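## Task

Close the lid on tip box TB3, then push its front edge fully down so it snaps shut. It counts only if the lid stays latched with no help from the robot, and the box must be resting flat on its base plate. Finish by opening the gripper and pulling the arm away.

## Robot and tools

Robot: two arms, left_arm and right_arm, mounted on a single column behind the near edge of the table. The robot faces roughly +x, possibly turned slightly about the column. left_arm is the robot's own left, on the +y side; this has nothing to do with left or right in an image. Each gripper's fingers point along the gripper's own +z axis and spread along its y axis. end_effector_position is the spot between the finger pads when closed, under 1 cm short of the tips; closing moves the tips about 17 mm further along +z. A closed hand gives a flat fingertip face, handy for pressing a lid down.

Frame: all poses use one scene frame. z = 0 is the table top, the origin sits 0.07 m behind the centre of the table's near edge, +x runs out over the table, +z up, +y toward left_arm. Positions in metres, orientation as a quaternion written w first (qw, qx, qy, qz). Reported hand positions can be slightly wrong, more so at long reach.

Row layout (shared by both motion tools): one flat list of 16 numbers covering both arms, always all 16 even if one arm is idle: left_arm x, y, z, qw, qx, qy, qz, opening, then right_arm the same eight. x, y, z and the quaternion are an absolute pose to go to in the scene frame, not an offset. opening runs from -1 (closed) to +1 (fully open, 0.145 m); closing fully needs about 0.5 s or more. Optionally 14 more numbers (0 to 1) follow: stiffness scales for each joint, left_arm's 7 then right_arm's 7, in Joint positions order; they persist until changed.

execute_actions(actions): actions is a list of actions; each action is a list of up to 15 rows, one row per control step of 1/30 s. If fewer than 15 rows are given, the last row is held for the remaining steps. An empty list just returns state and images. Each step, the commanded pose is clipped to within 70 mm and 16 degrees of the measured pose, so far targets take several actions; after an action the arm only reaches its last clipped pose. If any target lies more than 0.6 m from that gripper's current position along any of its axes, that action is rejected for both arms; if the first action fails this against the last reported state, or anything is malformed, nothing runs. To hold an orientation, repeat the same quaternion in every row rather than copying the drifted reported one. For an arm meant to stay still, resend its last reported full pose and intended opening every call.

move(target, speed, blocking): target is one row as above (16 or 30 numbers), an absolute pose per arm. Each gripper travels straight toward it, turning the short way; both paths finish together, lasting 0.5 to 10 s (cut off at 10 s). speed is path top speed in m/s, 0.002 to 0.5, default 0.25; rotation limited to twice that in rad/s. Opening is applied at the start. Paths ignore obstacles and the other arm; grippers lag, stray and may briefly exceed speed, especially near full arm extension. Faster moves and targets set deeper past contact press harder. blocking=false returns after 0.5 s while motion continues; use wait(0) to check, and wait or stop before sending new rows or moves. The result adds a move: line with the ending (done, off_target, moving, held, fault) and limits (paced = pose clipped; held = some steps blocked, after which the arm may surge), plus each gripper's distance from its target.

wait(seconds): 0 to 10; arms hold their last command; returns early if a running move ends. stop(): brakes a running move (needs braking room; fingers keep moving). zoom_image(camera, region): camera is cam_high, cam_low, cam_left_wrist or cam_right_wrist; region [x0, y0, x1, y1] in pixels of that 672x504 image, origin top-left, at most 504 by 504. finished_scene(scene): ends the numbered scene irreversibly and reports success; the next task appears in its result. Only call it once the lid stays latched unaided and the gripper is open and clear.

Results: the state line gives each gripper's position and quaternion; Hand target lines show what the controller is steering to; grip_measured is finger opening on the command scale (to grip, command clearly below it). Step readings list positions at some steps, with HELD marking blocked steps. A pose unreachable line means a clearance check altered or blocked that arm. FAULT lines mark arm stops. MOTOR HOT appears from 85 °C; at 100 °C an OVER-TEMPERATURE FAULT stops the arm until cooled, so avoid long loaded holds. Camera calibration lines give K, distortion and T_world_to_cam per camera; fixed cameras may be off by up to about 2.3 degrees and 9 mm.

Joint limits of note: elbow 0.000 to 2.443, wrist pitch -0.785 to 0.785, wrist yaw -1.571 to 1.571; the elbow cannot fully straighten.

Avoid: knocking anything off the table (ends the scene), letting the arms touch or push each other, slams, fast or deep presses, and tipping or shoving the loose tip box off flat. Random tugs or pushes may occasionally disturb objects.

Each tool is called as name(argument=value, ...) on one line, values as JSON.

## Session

execute_actions(actions=[])

Scene clock: 0.00 s.
left_arm: end_effector_position=(+0.4146, +0.1758, +0.1453) grip_measured=+1.00 end_effector_quat_wxyz=(+0.222, -0.080, +0.967, +0.092) | right_arm: end_effector_position=(+0.1312, -0.4621, +0.1255) grip_measured=+1.00 end_effector_quat_wxyz=(+0.069, +0.822, -0.325, +0.462)
Joint positions: left_arm=[ 0.856  0.546 -1.369  0.826 -1.288 -0.395  0.755  0.145] | right_arm=[-0.151  0.475  0.45   0.877  0.553  0.094  0.363  0.145]
Joint velocities: left_arm=[-0.077  0.033 -0.017  0.027  0.037  0.051  0.022  0.   ] | right_arm=[-0.011  0.033 -0.022  0.002 -0.022 -0.007 -0.022  0.   ]
Motor temperatures (°C, as the motors report them): left_arm=[27 25 29 25 27 27 28] | right_arm=[26 27 28 28 28 29 25]
Hand target (left_arm): +0.415, +0.176, +0.145; +0.222, -0.080, +0.967, +0.092
Hand target (right_arm): +0.131, -0.462, +0.125; +0.069, +0.822, -0.325, +0.462
Joint stiffness scale: left_arm=[1. 1. 1. 1. 1. 1. 1.] | right_arm=[1. 1. 1. 1. 1. 1. 1.]
camera_calibration (this result's frames):
cam_left_wrist: T_world_to_cam=[[-0.37253, 0.819217, 0.43601, -0.0576495], [0.79464, 0.0389127, 0.605832, -0.414801], [0.479342, 0.572162, -0.665479, -0.15057], [0, 0, 0, 1]] pos_world=[0.380316, 0.149519, 0.176234]
cam_right_wrist: T_world_to_cam=[[-0.242682, -0.905091, -0.349163, -0.329915], [-0.536693, 0.425088, -0.728877, 0.371318], [0.808125, 0.010508, -0.588917, 0.0319018], [0, 0, 0, 1]] pos_world=[0.0934384, -0.456781, 0.174238]

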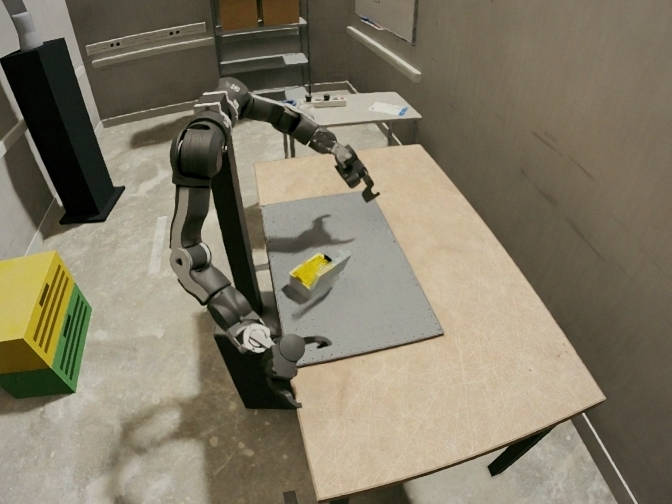

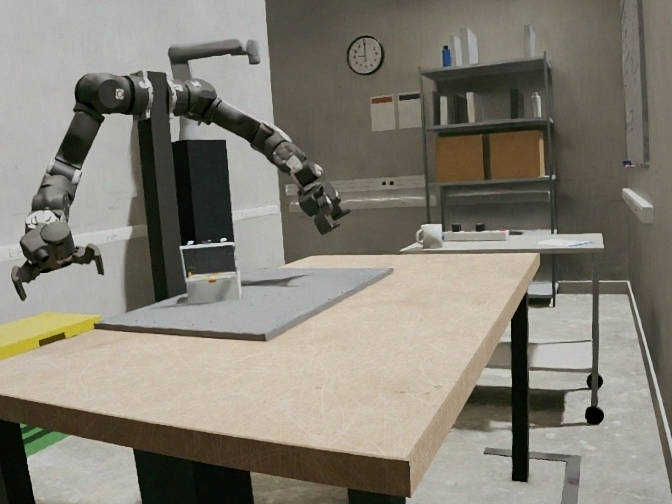

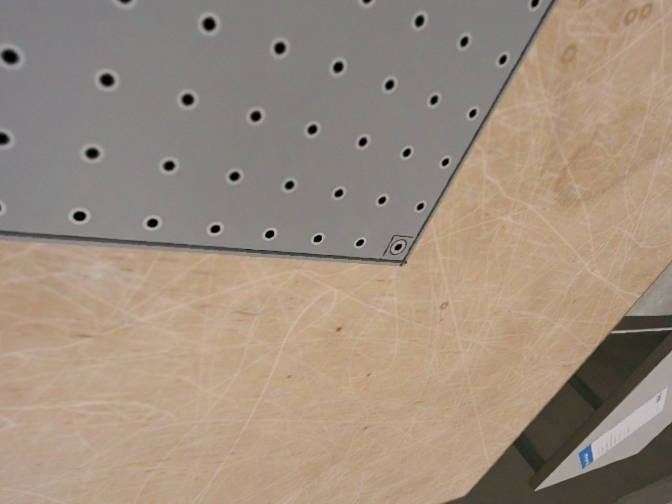

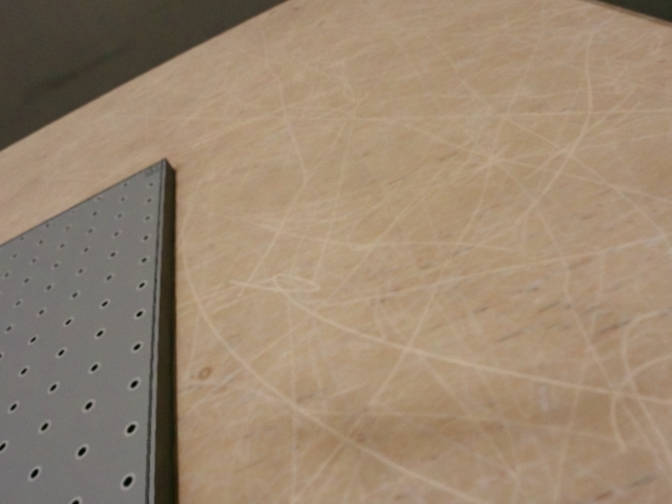

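move(target=[0.16,-0.08,0.30,0.227,0.117,0.961,-0.103,1, 0.2,-0.35,0.2,0.069,0.822,-0.325,0.462,-1], speed=0.25)

Scene clock: 2.33 s.
left_arm: end_effector_position=(+0.1555, -0.0741, +0.3040) grip_measured=+1.00 end_effector_quat_wxyz=(+0.181, +0.132, +0.961, -0.163) | right_arm: end_effector_position=(+0.1996, -0.3499, +0.2004) grip_measured=-1.00 end_effector_quat_wxyz=(+0.064, +0.822, -0.326, +0.463)
Joint positions: left_arm=[ 0.998  0.266 -1.582  2.192 -1.006  0.198  1.568  0.145] | right_arm=[-0.246  0.134  0.379  1.667  0.454  0.511 -0.075  0.   ]
Joint velocities: left_arm=[-0.055 -0.011  0.007  0.012  0.007 -0.037 -0.066 -0.   ] | right_arm=[ 0.011 -0.055  0.007 -0.012  0.022 -0.007 -0.022 -0.   ]
Motor temperatures (°C, as the motors report them): left_arm=[27 25 29 25 27 27 28] | right_arm=[26 27 28 28 28 29 25]
Hand target (left_arm): +0.156, -0.073, +0.303; +0.180, +0.131, +0.962, -0.159
Hand target (right_arm): +0.199, -0.350, +0.200; +0.067, +0.822, -0.327, +0.461
Off the commanded pose (left_arm): 0.008 m, 9 deg.
Off the commanded pose (right_arm): 0.001 m, 1 deg.
Joint stiffness scale: left_arm=[1. 1. 1. 1. 1. 1. 1.] | right_arm=[1. 1. 1. 1. 1. 1. 1.]
joint sent to its limit (left arm) — the command would take joint 3 (upper arm roll) past its lower limit and joint 7 (wrist yaw) past its upper limit, so those joints were sent only as far as their limits.
move: off_target (left_arm)
camera_calibration (this result's frames):
cam_left_wrist: T_world_to_cam=[[0.140547, 0.988378, 0.0579256, 0.0289751], [0.81118, -0.148499, 0.565627, -0.299644], [0.567656, -0.0325092, -0.822624, 0.211481], [0, 0, 0, 1]] pos_world=[0.118945, -0.0662602, 0.341778]
cam_right_wrist: T_world_to_cam=[[-0.237583, -0.902943, -0.358119, -0.184079], [-0.534191, 0.429372, -0.728203, 0.415789], [0.811292, 0.0182951, -0.584355, 0.0207369], [0, 0, 0, 1]] pos_world=[0.161553, -0.34512, 0.248975]

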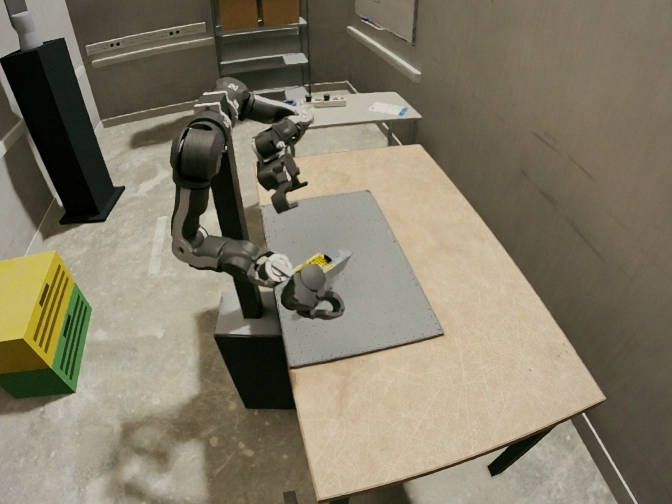

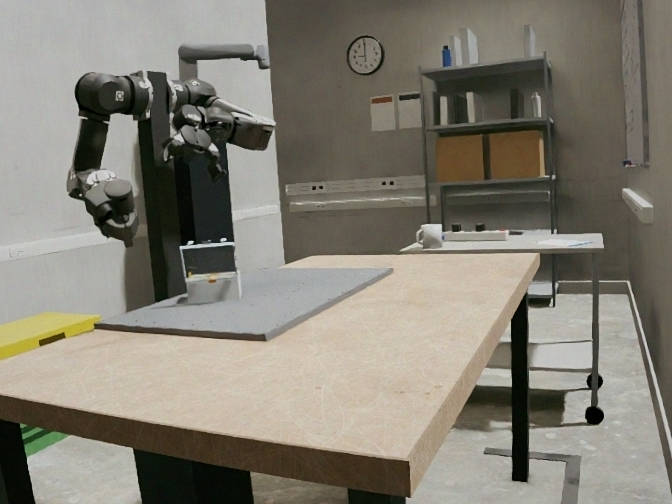

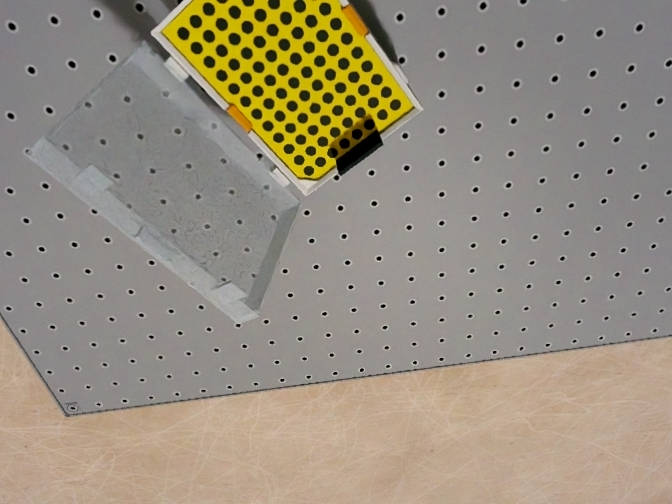

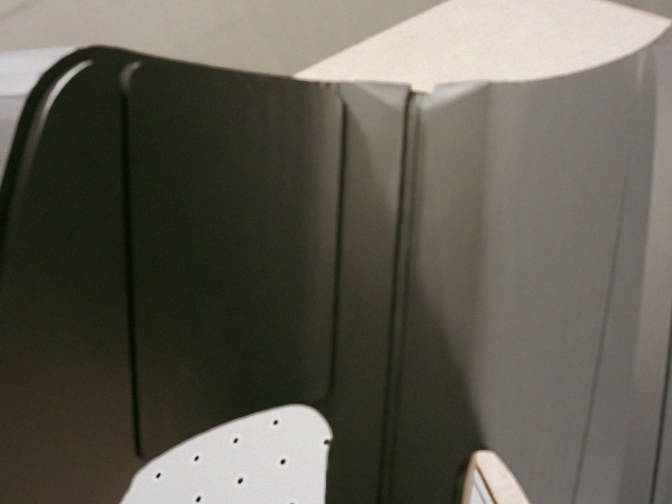

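move(target=[0.2,0.12,0.27,0.227,0.117,0.961,-0.103,-1, 0.264,-0.214,0.18,0.049,0.354,0.934,0.002,-1], speed=0.2)

move(target=[0.2,0.12,0.27,0.227,0.117,0.961,-0.103,-1, 0.264,-0.214,0.10,0.049,0.354,0.934,0.002,-1], speed=0.15)

move(target=[0.2,0.12,0.27,0.227,0.117,0.961,-0.103,-1, 0.203,-0.106,0.11,0.049,0.354,0.934,0.002,-1], speed=0.08)

Scene clock: 11.33 s.
left_arm: end_effector_position=(+0.2031, +0.1162, +0.2709) grip_measured=-1.00 end_effector_quat_wxyz=(+0.230, +0.111, +0.961, -0.108) | right_arm: end_effector_position=(+0.2647, -0.2089, +0.1794) grip_measured=-1.00 end_effector_quat_wxyz=(+0.121, -0.089, +0.981, +0.120)
Joint positions: left_arm=[ 0.777  1.378 -1.582  2.404 -1.318 -0.127  0.877  0.   ] | right_arm=[ 0.401 -0.18   0.465  1.319  1.577 -0.797 -1.579  0.   ]
Joint velocities: left_arm=[-0.033 -0.011 -0.002  0.012  0.007  0.037 -0.066 -0.   ] | right_arm=[-0.011  0.011 -0.002 -0.012 -0.037 -0.007 -0.022 -0.   ]
Motor temperatures (°C, as the motors report them): left_arm=[27 25 29 26 27 27 28] | right_arm=[27 27 28 28 28 29 25]
Hand target (left_arm): +0.202, +0.117, +0.269; +0.227, +0.113, +0.961, -0.108
Hand target (right_arm): +0.265, -0.207, +0.180; +0.120, -0.090, +0.981, +0.123
Off the commanded pose (left_arm): 0.005 m, 1 deg.
Off the commanded pose (right_arm): 0.005 m, 54 deg; orientation clipped at the last step of the last action.
Joint stiffness scale: left_arm=[1. 1. 1. 1. 1. 1. 1.] | right_arm=[1. 1. 1. 1. 1. 1. 1.]
joint sent to its limit (right arm) — the command would take joint 2 (shoulder roll) past its lower limit, joint 5 (forearm roll) past its upper limit, joint 6 (wrist pitch) past its lower limit and joint 7 (wrist yaw) past its lower limit, so those joints were sent only as far as their limits.
move: off_target (left_arm, right_arm); limits=paced
camera_calibration (this result's frames):
cam_left_wrist: T_world_to_cam=[[0.0541687, 0.986915, 0.151871, -0.171607], [0.76007, -0.139391, 0.634716, -0.300674], [0.64758, 0.0810508, -0.757675, 0.116387], [0, 0, 0, 1]] pos_world=[0.162459, 0.118017, 0.305088]
cam_right_wrist: T_world_to_cam=[[-0.155382, 0.968434, -0.194917, 0.291072], [0.879138, 0.225551, 0.419813, -0.247901], [0.450525, -0.106128, -0.886434, 0.0767668], [0, 0, 0, 1]] pos_world=[0.228582, -0.217823, 0.228856]

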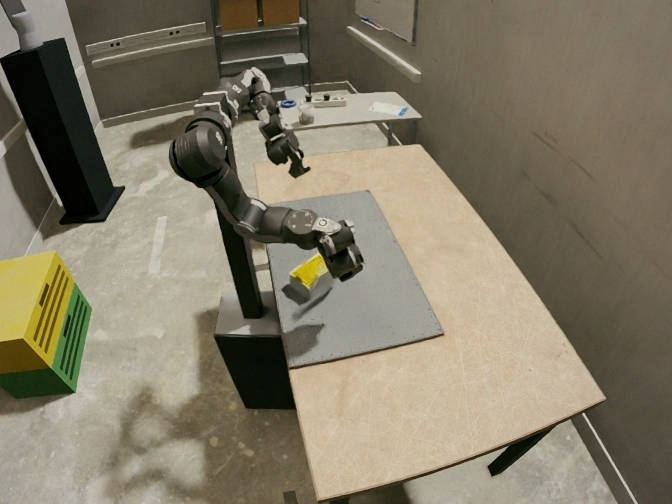

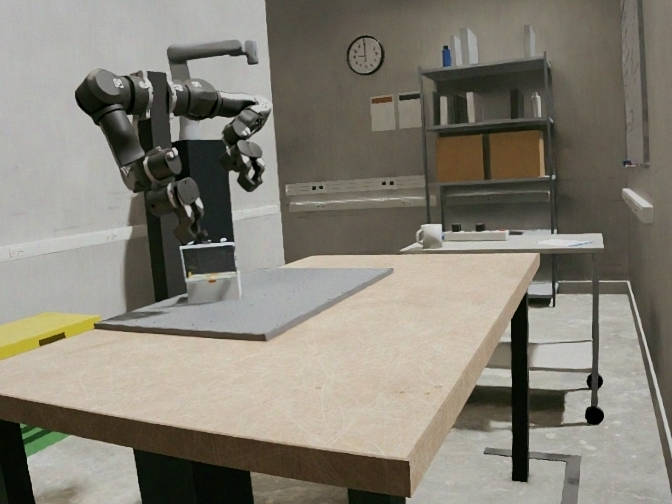

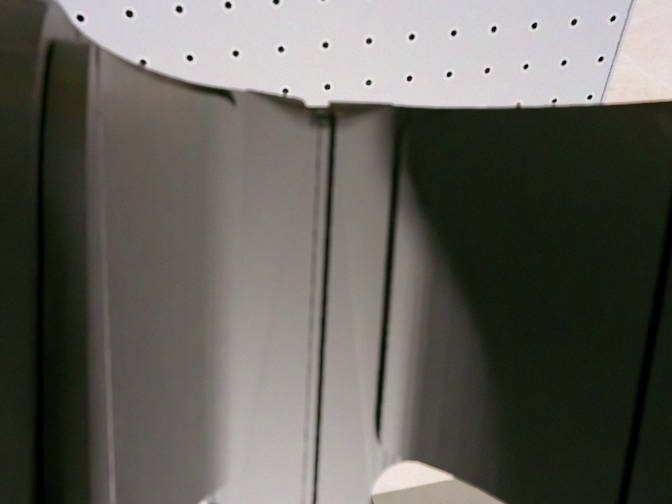

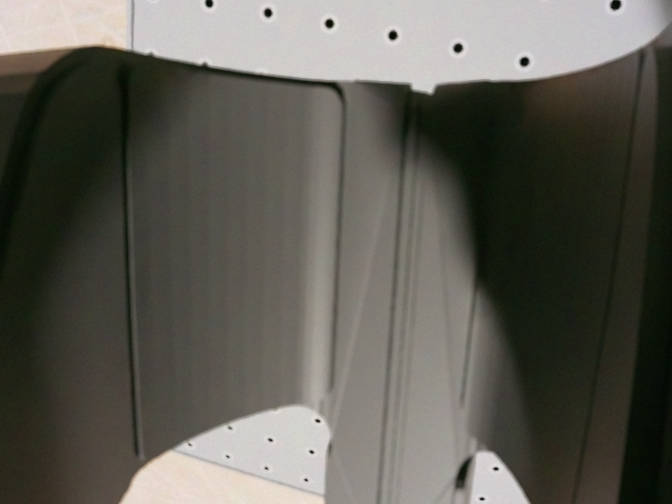

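Scene clock: 14.77 s.
left_arm: end_effector_position=(+0.2023, +0.1206, +0.2708) grip_measured=-1.00 end_effector_quat_wxyz=(+0.231, +0.114, +0.961, -0.101) | right_arm: end_effector_position=(+0.2675, -0.2129, +0.1017) grip_measured=-1.00 end_effector_quat_wxyz=(+0.056, +0.204, +0.952, +0.222)
Joint positions: left_arm=[ 0.771  1.395 -1.582  2.408 -1.331 -0.135  0.875  0.   ] | right_arm=[ 0.82  -0.18   1.573  0.701  1.334 -0.799 -0.986  0.   ]
Joint velocities: left_arm=[-0.033  0.055  0.007  0.007 -0.037 -0.081 -0.007 -0.   ] | right_arm=[-0.055  0.011 -0.027 -0.012 -0.022  0.066  0.022 -0.   ]
Motor temperatures (°C, as the motors report them): left_arm=[27 25 29 26 27 27 28] | right_arm=[27 27 28 28 28 29 25]
Hand target (left_arm): +0.200, +0.120, +0.270; +0.227, +0.117, +0.961, -0.103
Hand target (right_arm): +0.266, -0.213, +0.100; +0.054, +0.206, +0.952, +0.221
Off the commanded pose (left_arm): 0.002 m, 1 deg.
Off the commanded pose (right_arm): 0.004 m, 31 deg; orientation clipped at the last step of the last action.
Joint stiffness scale: left_arm=[1. 1. 1. 1. 1. 1. 1.] | right_arm=[1. 1. 1. 1. 1. 1. 1.]
joint sent to its limit (right arm) — the command would take joint 2 (shoulder roll) past its lower limit, joint 3 (upper arm roll) past its upper limit and joint 6 (wrist pitch) past its lower limit, so those joints were sent only as far as their limits.
move: off_target (right_arm); limits=paced
camera_calibration (this result's frames):
cam_left_wrist: T_world_to_cam=[[0.0560437, 0.984426, 0.166628, -0.179941], [0.75775, -0.150609, 0.634926, -0.297531], [0.650134, 0.0906787, -0.75439, 0.113891], [0, 0, 0, 1]] pos_world=[0.161494, 0.122, 0.304811]
cam_right_wrist: T_world_to_cam=[[0.358444, 0.932205, 0.0501156, 0.110117], [0.909984, -0.360878, 0.204195, -0.327947], [0.208437, -0.027588, -0.977647, 0.096914], [0, 0, 0, 1]] pos_world=[0.238755, -0.218327, 0.156194]

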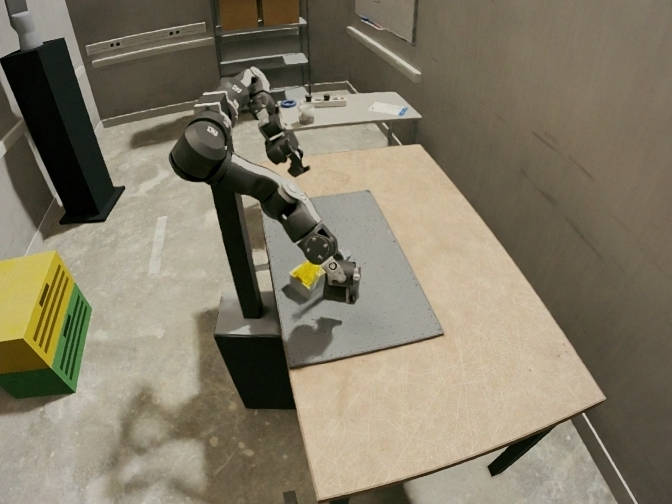

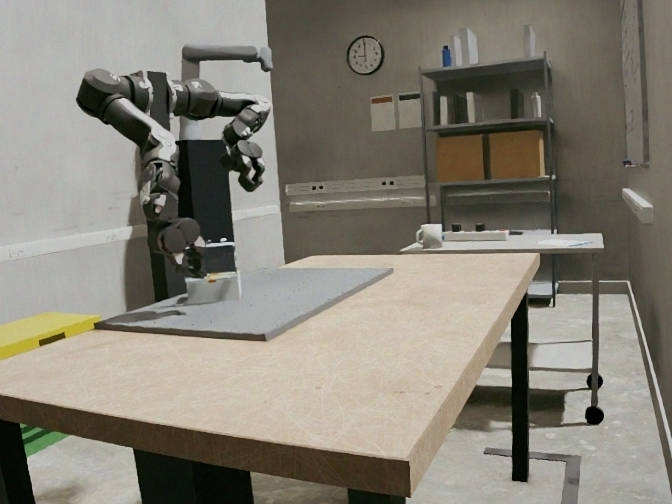

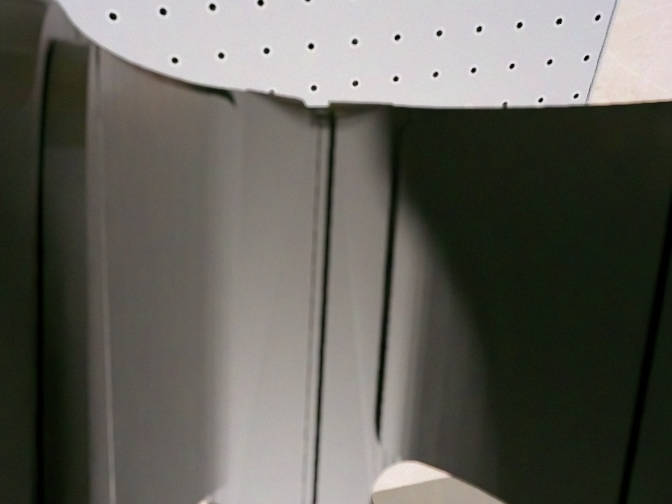

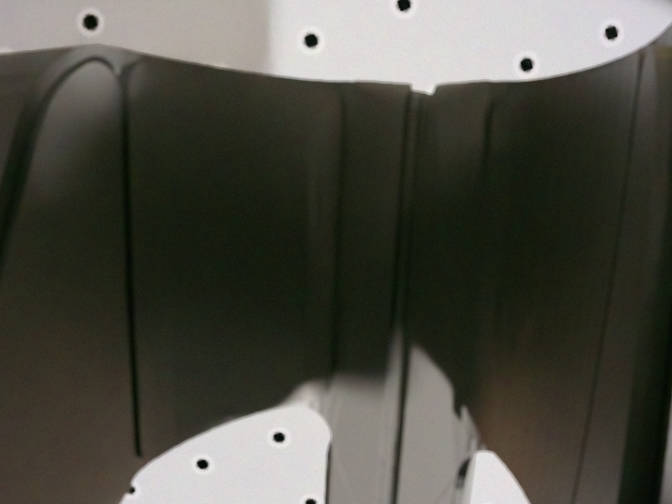

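Scene clock: 18.53 s.
left_arm: end_effector_position=(+0.2022, +0.1205, +0.2708) grip_measured=-1.00 end_effector_quat_wxyz=(+0.231, +0.115, +0.961, -0.101) | right_arm: end_effector_position=(+0.2033, -0.1082, +0.1082) grip_measured=-1.00 end_effector_quat_wxyz=(-0.098, +0.088, +0.885, +0.447)
Joint positions: left_arm=[ 0.771  1.395 -1.582  2.408 -1.331 -0.135  0.875  0.   ] | right_arm=[ 0.703 -0.18   1.573  0.531  0.953 -0.799 -1.579  0.   ]
Joint velocities: left_arm=[-0.077 -0.055  0.017  0.007 -0.037 -0.037 -0.051 -0.   ] | right_arm=[ 0.033 -0.077 -0.007  0.007  0.022 -0.037  0.051 -0.   ]
Motor temperatures (°C, as the motors report them): left_arm=[27 25 29 26 27 27 28] | right_arm=[27 27 28 28 28 29 25]
Hand target (left_arm): +0.200, +0.120, +0.270; +0.227, +0.117, +0.961, -0.103
Hand target (right_arm): +0.204, -0.108, +0.109; -0.097, +0.088, +0.883, +0.450
Off the commanded pose (left_arm): 0.002 m, 1 deg.
Off the commanded pose (right_arm): 0.003 m, 63 deg; orientation clipped at the last step of the last action.
Joint stiffness scale: left_arm=[1. 1. 1. 1. 1. 1. 1.] | right_arm=[1. 1. 1. 1. 1. 1. 1.]
joint sent to its limit (right arm) — the command would take joint 2 (shoulder roll) past its lower limit, joint 3 (upper arm roll) past its upper limit, joint 6 (wrist pitch) past its lower limit and joint 7 (wrist yaw) past its lower limit, so those joints were sent only as far as their limits.
move: off_target (right_arm); limits=paced
camera_calibration (this result's frames):
cam_left_wrist: T_world_to_cam=[[0.056312, 0.984456, 0.166358, -0.179843], [0.757747, -0.150637, 0.634923, -0.297519], [0.650114, 0.0903038, -0.754452, 0.114057], [0, 0, 0, 1]] pos_world=[0.161422, 0.121931, 0.304871]
cam_right_wrist: T_world_to_cam=[[0.129981, 0.861497, 0.490843, 0.026344], [0.991515, -0.113632, -0.0631253, -0.193988], [0.0013933, 0.494884, -0.868958, 0.206453], [0, 0, 0, 1]] pos_world=[0.18863, -0.146909, 0.154222]

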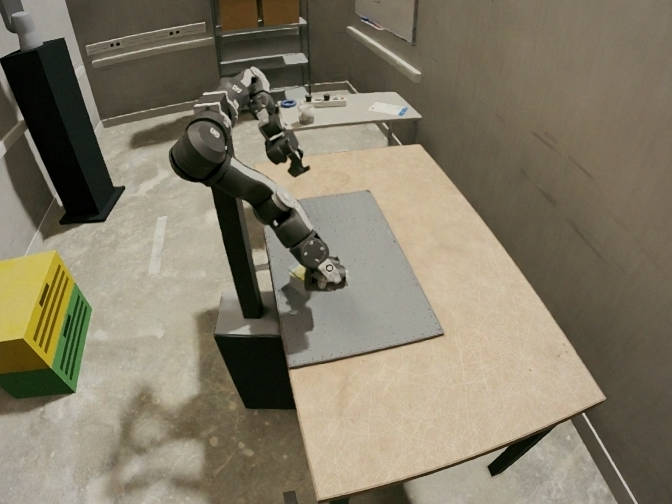

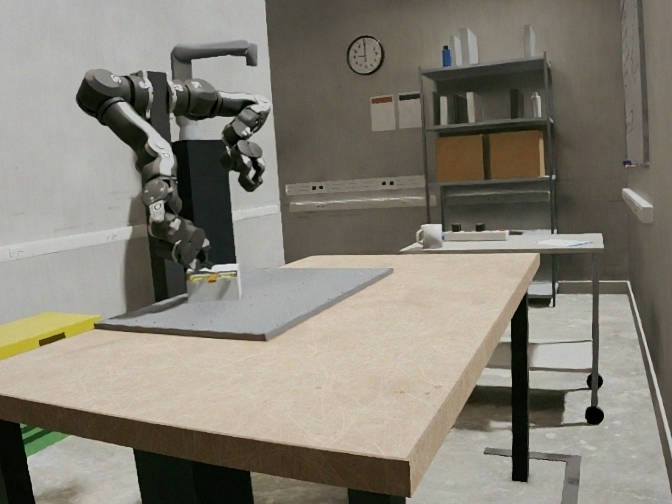

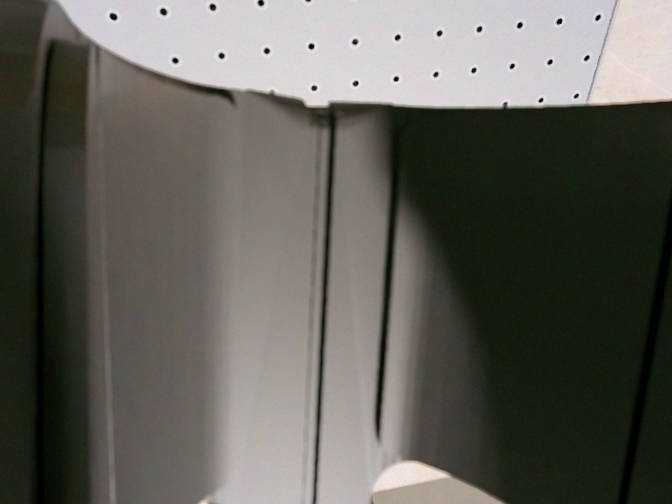

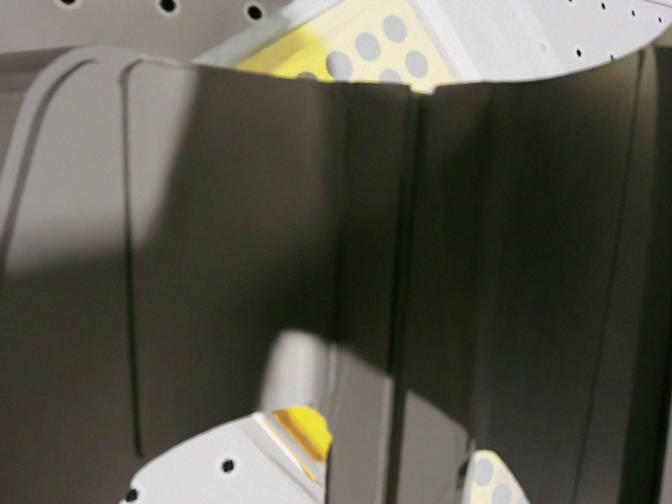

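move(target=[0.2,0.12,0.27,0.227,0.117,0.961,-0.103,-1, 0.25,-0.3,0.22,-0.098,0.088,0.885,0.447,-1], speed=0.2)

move(target=[0.174,-0.054,0.13,0.049,-0.354,0.934,-0.002,-1, 0.25,-0.3,0.22,-0.098,0.088,0.885,0.447,-1], speed=0.2)

Scene clock: 20.77 s.
left_arm: end_effector_position=(+0.2021, +0.1204, +0.2709) grip_measured=-1.00 end_effector_quat_wxyz=(+0.231, +0.115, +0.961, -0.101) | right_arm: end_effector_position=(+0.2637, -0.3077, +0.2058) grip_measured=-1.00 end_effector_quat_wxyz=(+0.037, +0.065, +0.930, +0.360)
Joint positions: left_arm=[ 0.771  1.395 -1.582  2.409 -1.331 -0.135  0.875  0.   ] | right_arm=[ 1.036  0.464  1.574  0.033  0.856 -0.799 -1.582  0.   ]
Joint velocities: left_arm=[-0.077 -0.011 -0.002  0.002 -0.066  0.037 -0.007  0.   ] | right_arm=[-0.077  0.011 -0.002 -0.002 -0.007  0.051 -0.11  -0.   ]
Motor temperatures (°C, as the motors report them): left_arm=[27 25 29 26 27 27 28] | right_arm=[27 27 28 28 28 29 25]
Hand target (left_arm): +0.200, +0.120, +0.270; +0.227, +0.117, +0.961, -0.103
Hand target (right_arm): +0.263, -0.307, +0.206; +0.036, +0.066, +0.930, +0.360
Off the commanded pose (left_arm): 0.002 m, 1 deg.
Off the commanded pose (right_arm): 0.021 m, 19 deg; orientation clipped at the last step of the last action.
Joint stiffness scale: left_arm=[1. 1. 1. 1. 1. 1. 1.] | right_arm=[1. 1. 1. 1. 1. 1. 1.]
elbow stopped short (right arm): the move would have taken joint 4 (elbow) straighter than the controller allows; a more bent joint 4 avoids this.
joint sent to its limit (right arm) — the command would take joint 3 (upper arm roll) past its upper limit, joint 6 (wrist pitch) past its lower limit and joint 7 (wrist yaw) past its lower limit, so those joints were sent only as far as their limits.
move: off_target (right_arm); limits=paced
camera_calibration (this result's frames):
cam_left_wrist: T_world_to_cam=[[0.0565802, 0.984486, 0.166089, -0.179745], [0.757744, -0.150664, 0.634921, -0.297508], [0.650094, 0.0899289, -0.754513, 0.114223], [0, 0, 0, 1]] pos_world=[0.161349, 0.121861, 0.30493]
cam_right_wrist: T_world_to_cam=[[0.0764076, 0.944126, 0.320607, 0.216989], [0.96452, -0.151484, 0.216225, -0.332377], [0.25271, 0.29271, -0.922203, 0.272353], [0, 0, 0, 1]] pos_world=[0.235178, -0.334935, 0.253465]

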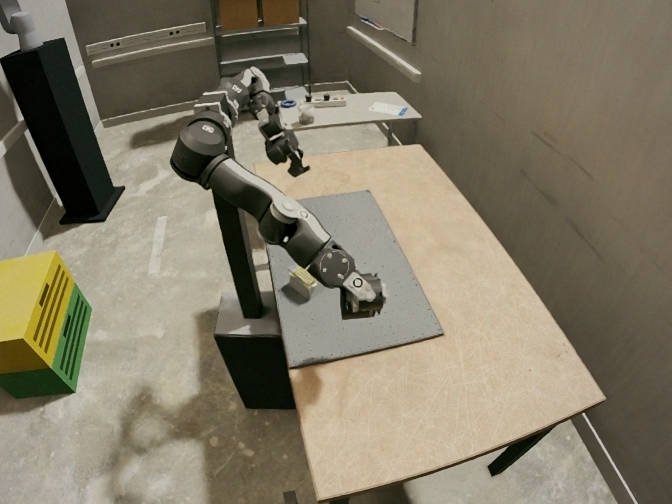

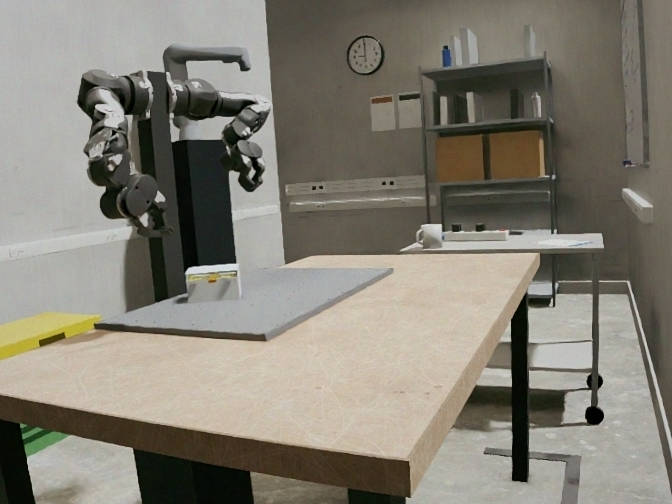

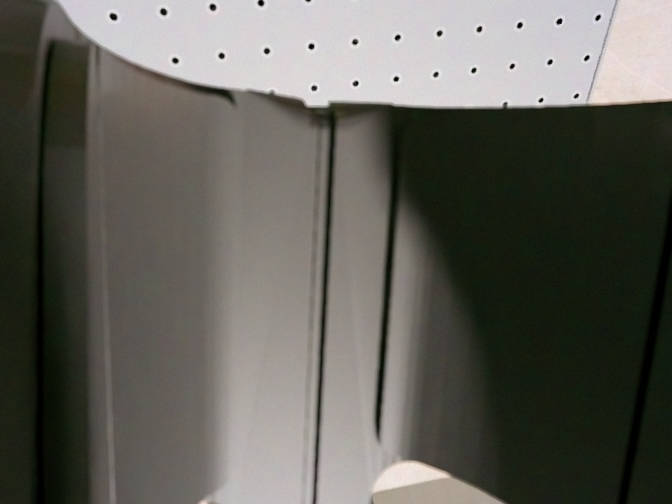

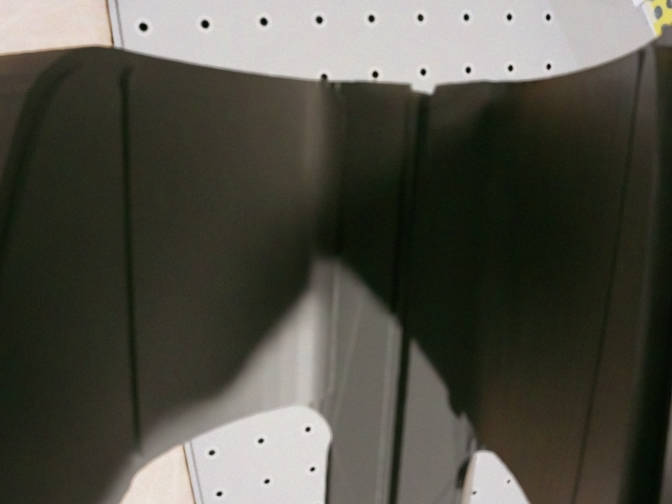

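Scene clock: 23.67 s.
left_arm: end_effector_position=(+0.1720, -0.0556, +0.1343) grip_measured=-1.00 end_effector_quat_wxyz=(+0.055, -0.349, +0.935, -0.002) | right_arm: end_effector_position=(+0.2636, -0.3077, +0.2057) grip_measured=-1.00 end_effector_quat_wxyz=(+0.037, +0.065, +0.930, +0.359)
Joint positions: left_arm=[ 0.496  0.096 -1.364  1.371 -1.074  0.607  1.405  0.   ] | right_arm=[ 1.036  0.464  1.574  0.033  0.855 -0.799 -1.582  0.   ]
Joint velocities: left_arm=[-0.055  0.033 -0.002 -0.017 -0.037 -0.051 -0.022 -0.   ] | right_arm=[-0.011 -0.099 -0.007 -0.002  0.037  0.007  0.051 -0.   ]
Motor temperatures (°C, as the motors report them): left_arm=[27 25 29 26 27 27 28] | right_arm=[27 27 28 28 28 29 25]
Hand target (left_arm): +0.172, -0.055, +0.133; +0.055, -0.353, +0.934, -0.001
Hand target (right_arm): +0.263, -0.307, +0.205; +0.036, +0.066, +0.930, +0.361
Off the commanded pose (left_arm): 0.005 m, 1 deg.
Off the commanded pose (right_arm): 0.021 m, 19 deg; orientation clipped at the last step of the last action.
Joint stiffness scale: left_arm=[1. 1. 1. 1. 1. 1. 1.] | right_arm=[1. 1. 1. 1. 1. 1. 1.]
elbow stopped short (right arm): the move would have taken joint 4 (elbow) straighter than the controller allows; a more bent joint 4 avoids this.
joint sent to its limit (right arm) — the command would take joint 3 (upper arm roll) past its upper limit, joint 6 (wrist pitch) past its lower limit and joint 7 (wrist yaw) past its lower limit, so those joints were sent only as far as their limits.
move: off_target (left_arm, right_arm); limits=paced
camera_calibration (this result's frames):
cam_left_wrist: T_world_to_cam=[[-0.678934, 0.661282, 0.318992, 0.105932], [0.734192, 0.609567, 0.29898, -0.123054], [0.00326315, 0.437189, -0.899364, 0.196655], [0, 0, 0, 1]] pos_world=[0.161624, -0.0810165, 0.179863]
cam_right_wrist: T_world_to_cam=[[0.076237, 0.944309, 0.320108, 0.217269], [0.964675, -0.151048, 0.215841, -0.332108], [0.252172, 0.292345, -0.922466, 0.272418], [0, 0, 0, 1]] pos_world=[0.235116, -0.334974, 0.253429]

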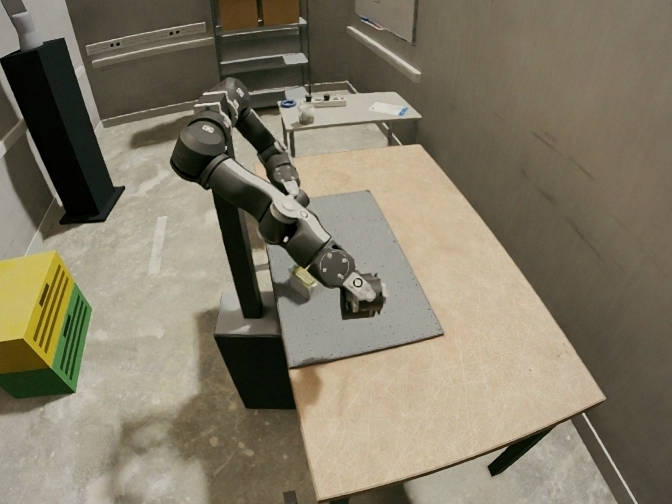

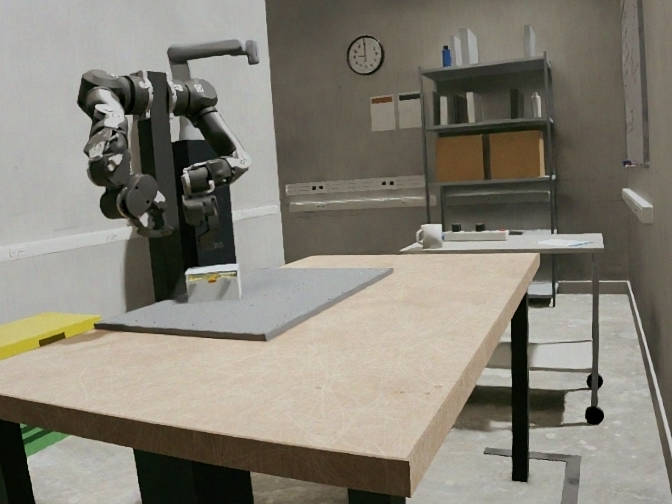

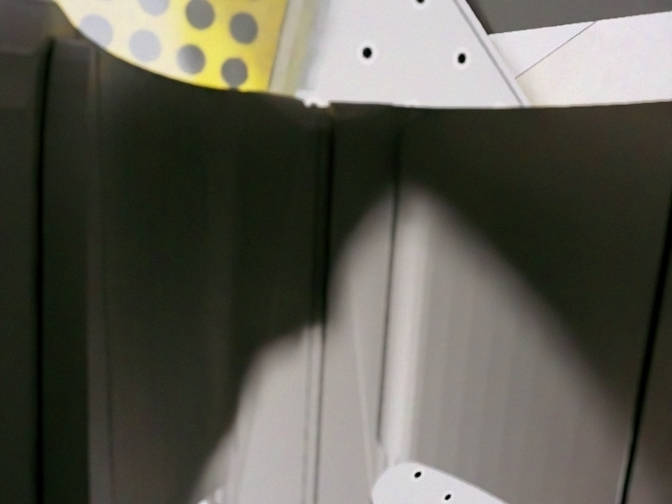

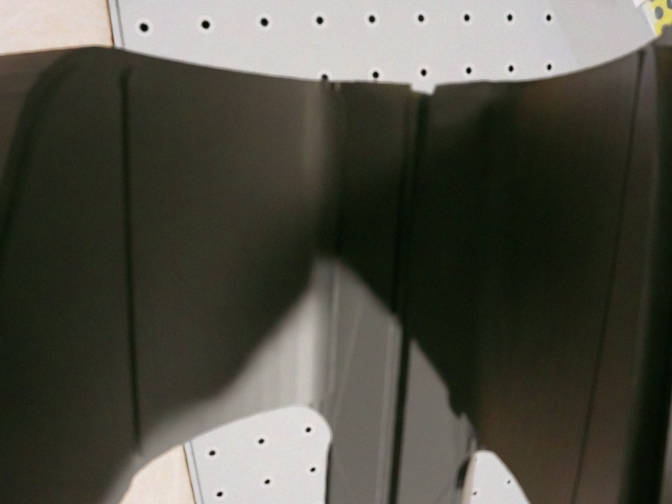

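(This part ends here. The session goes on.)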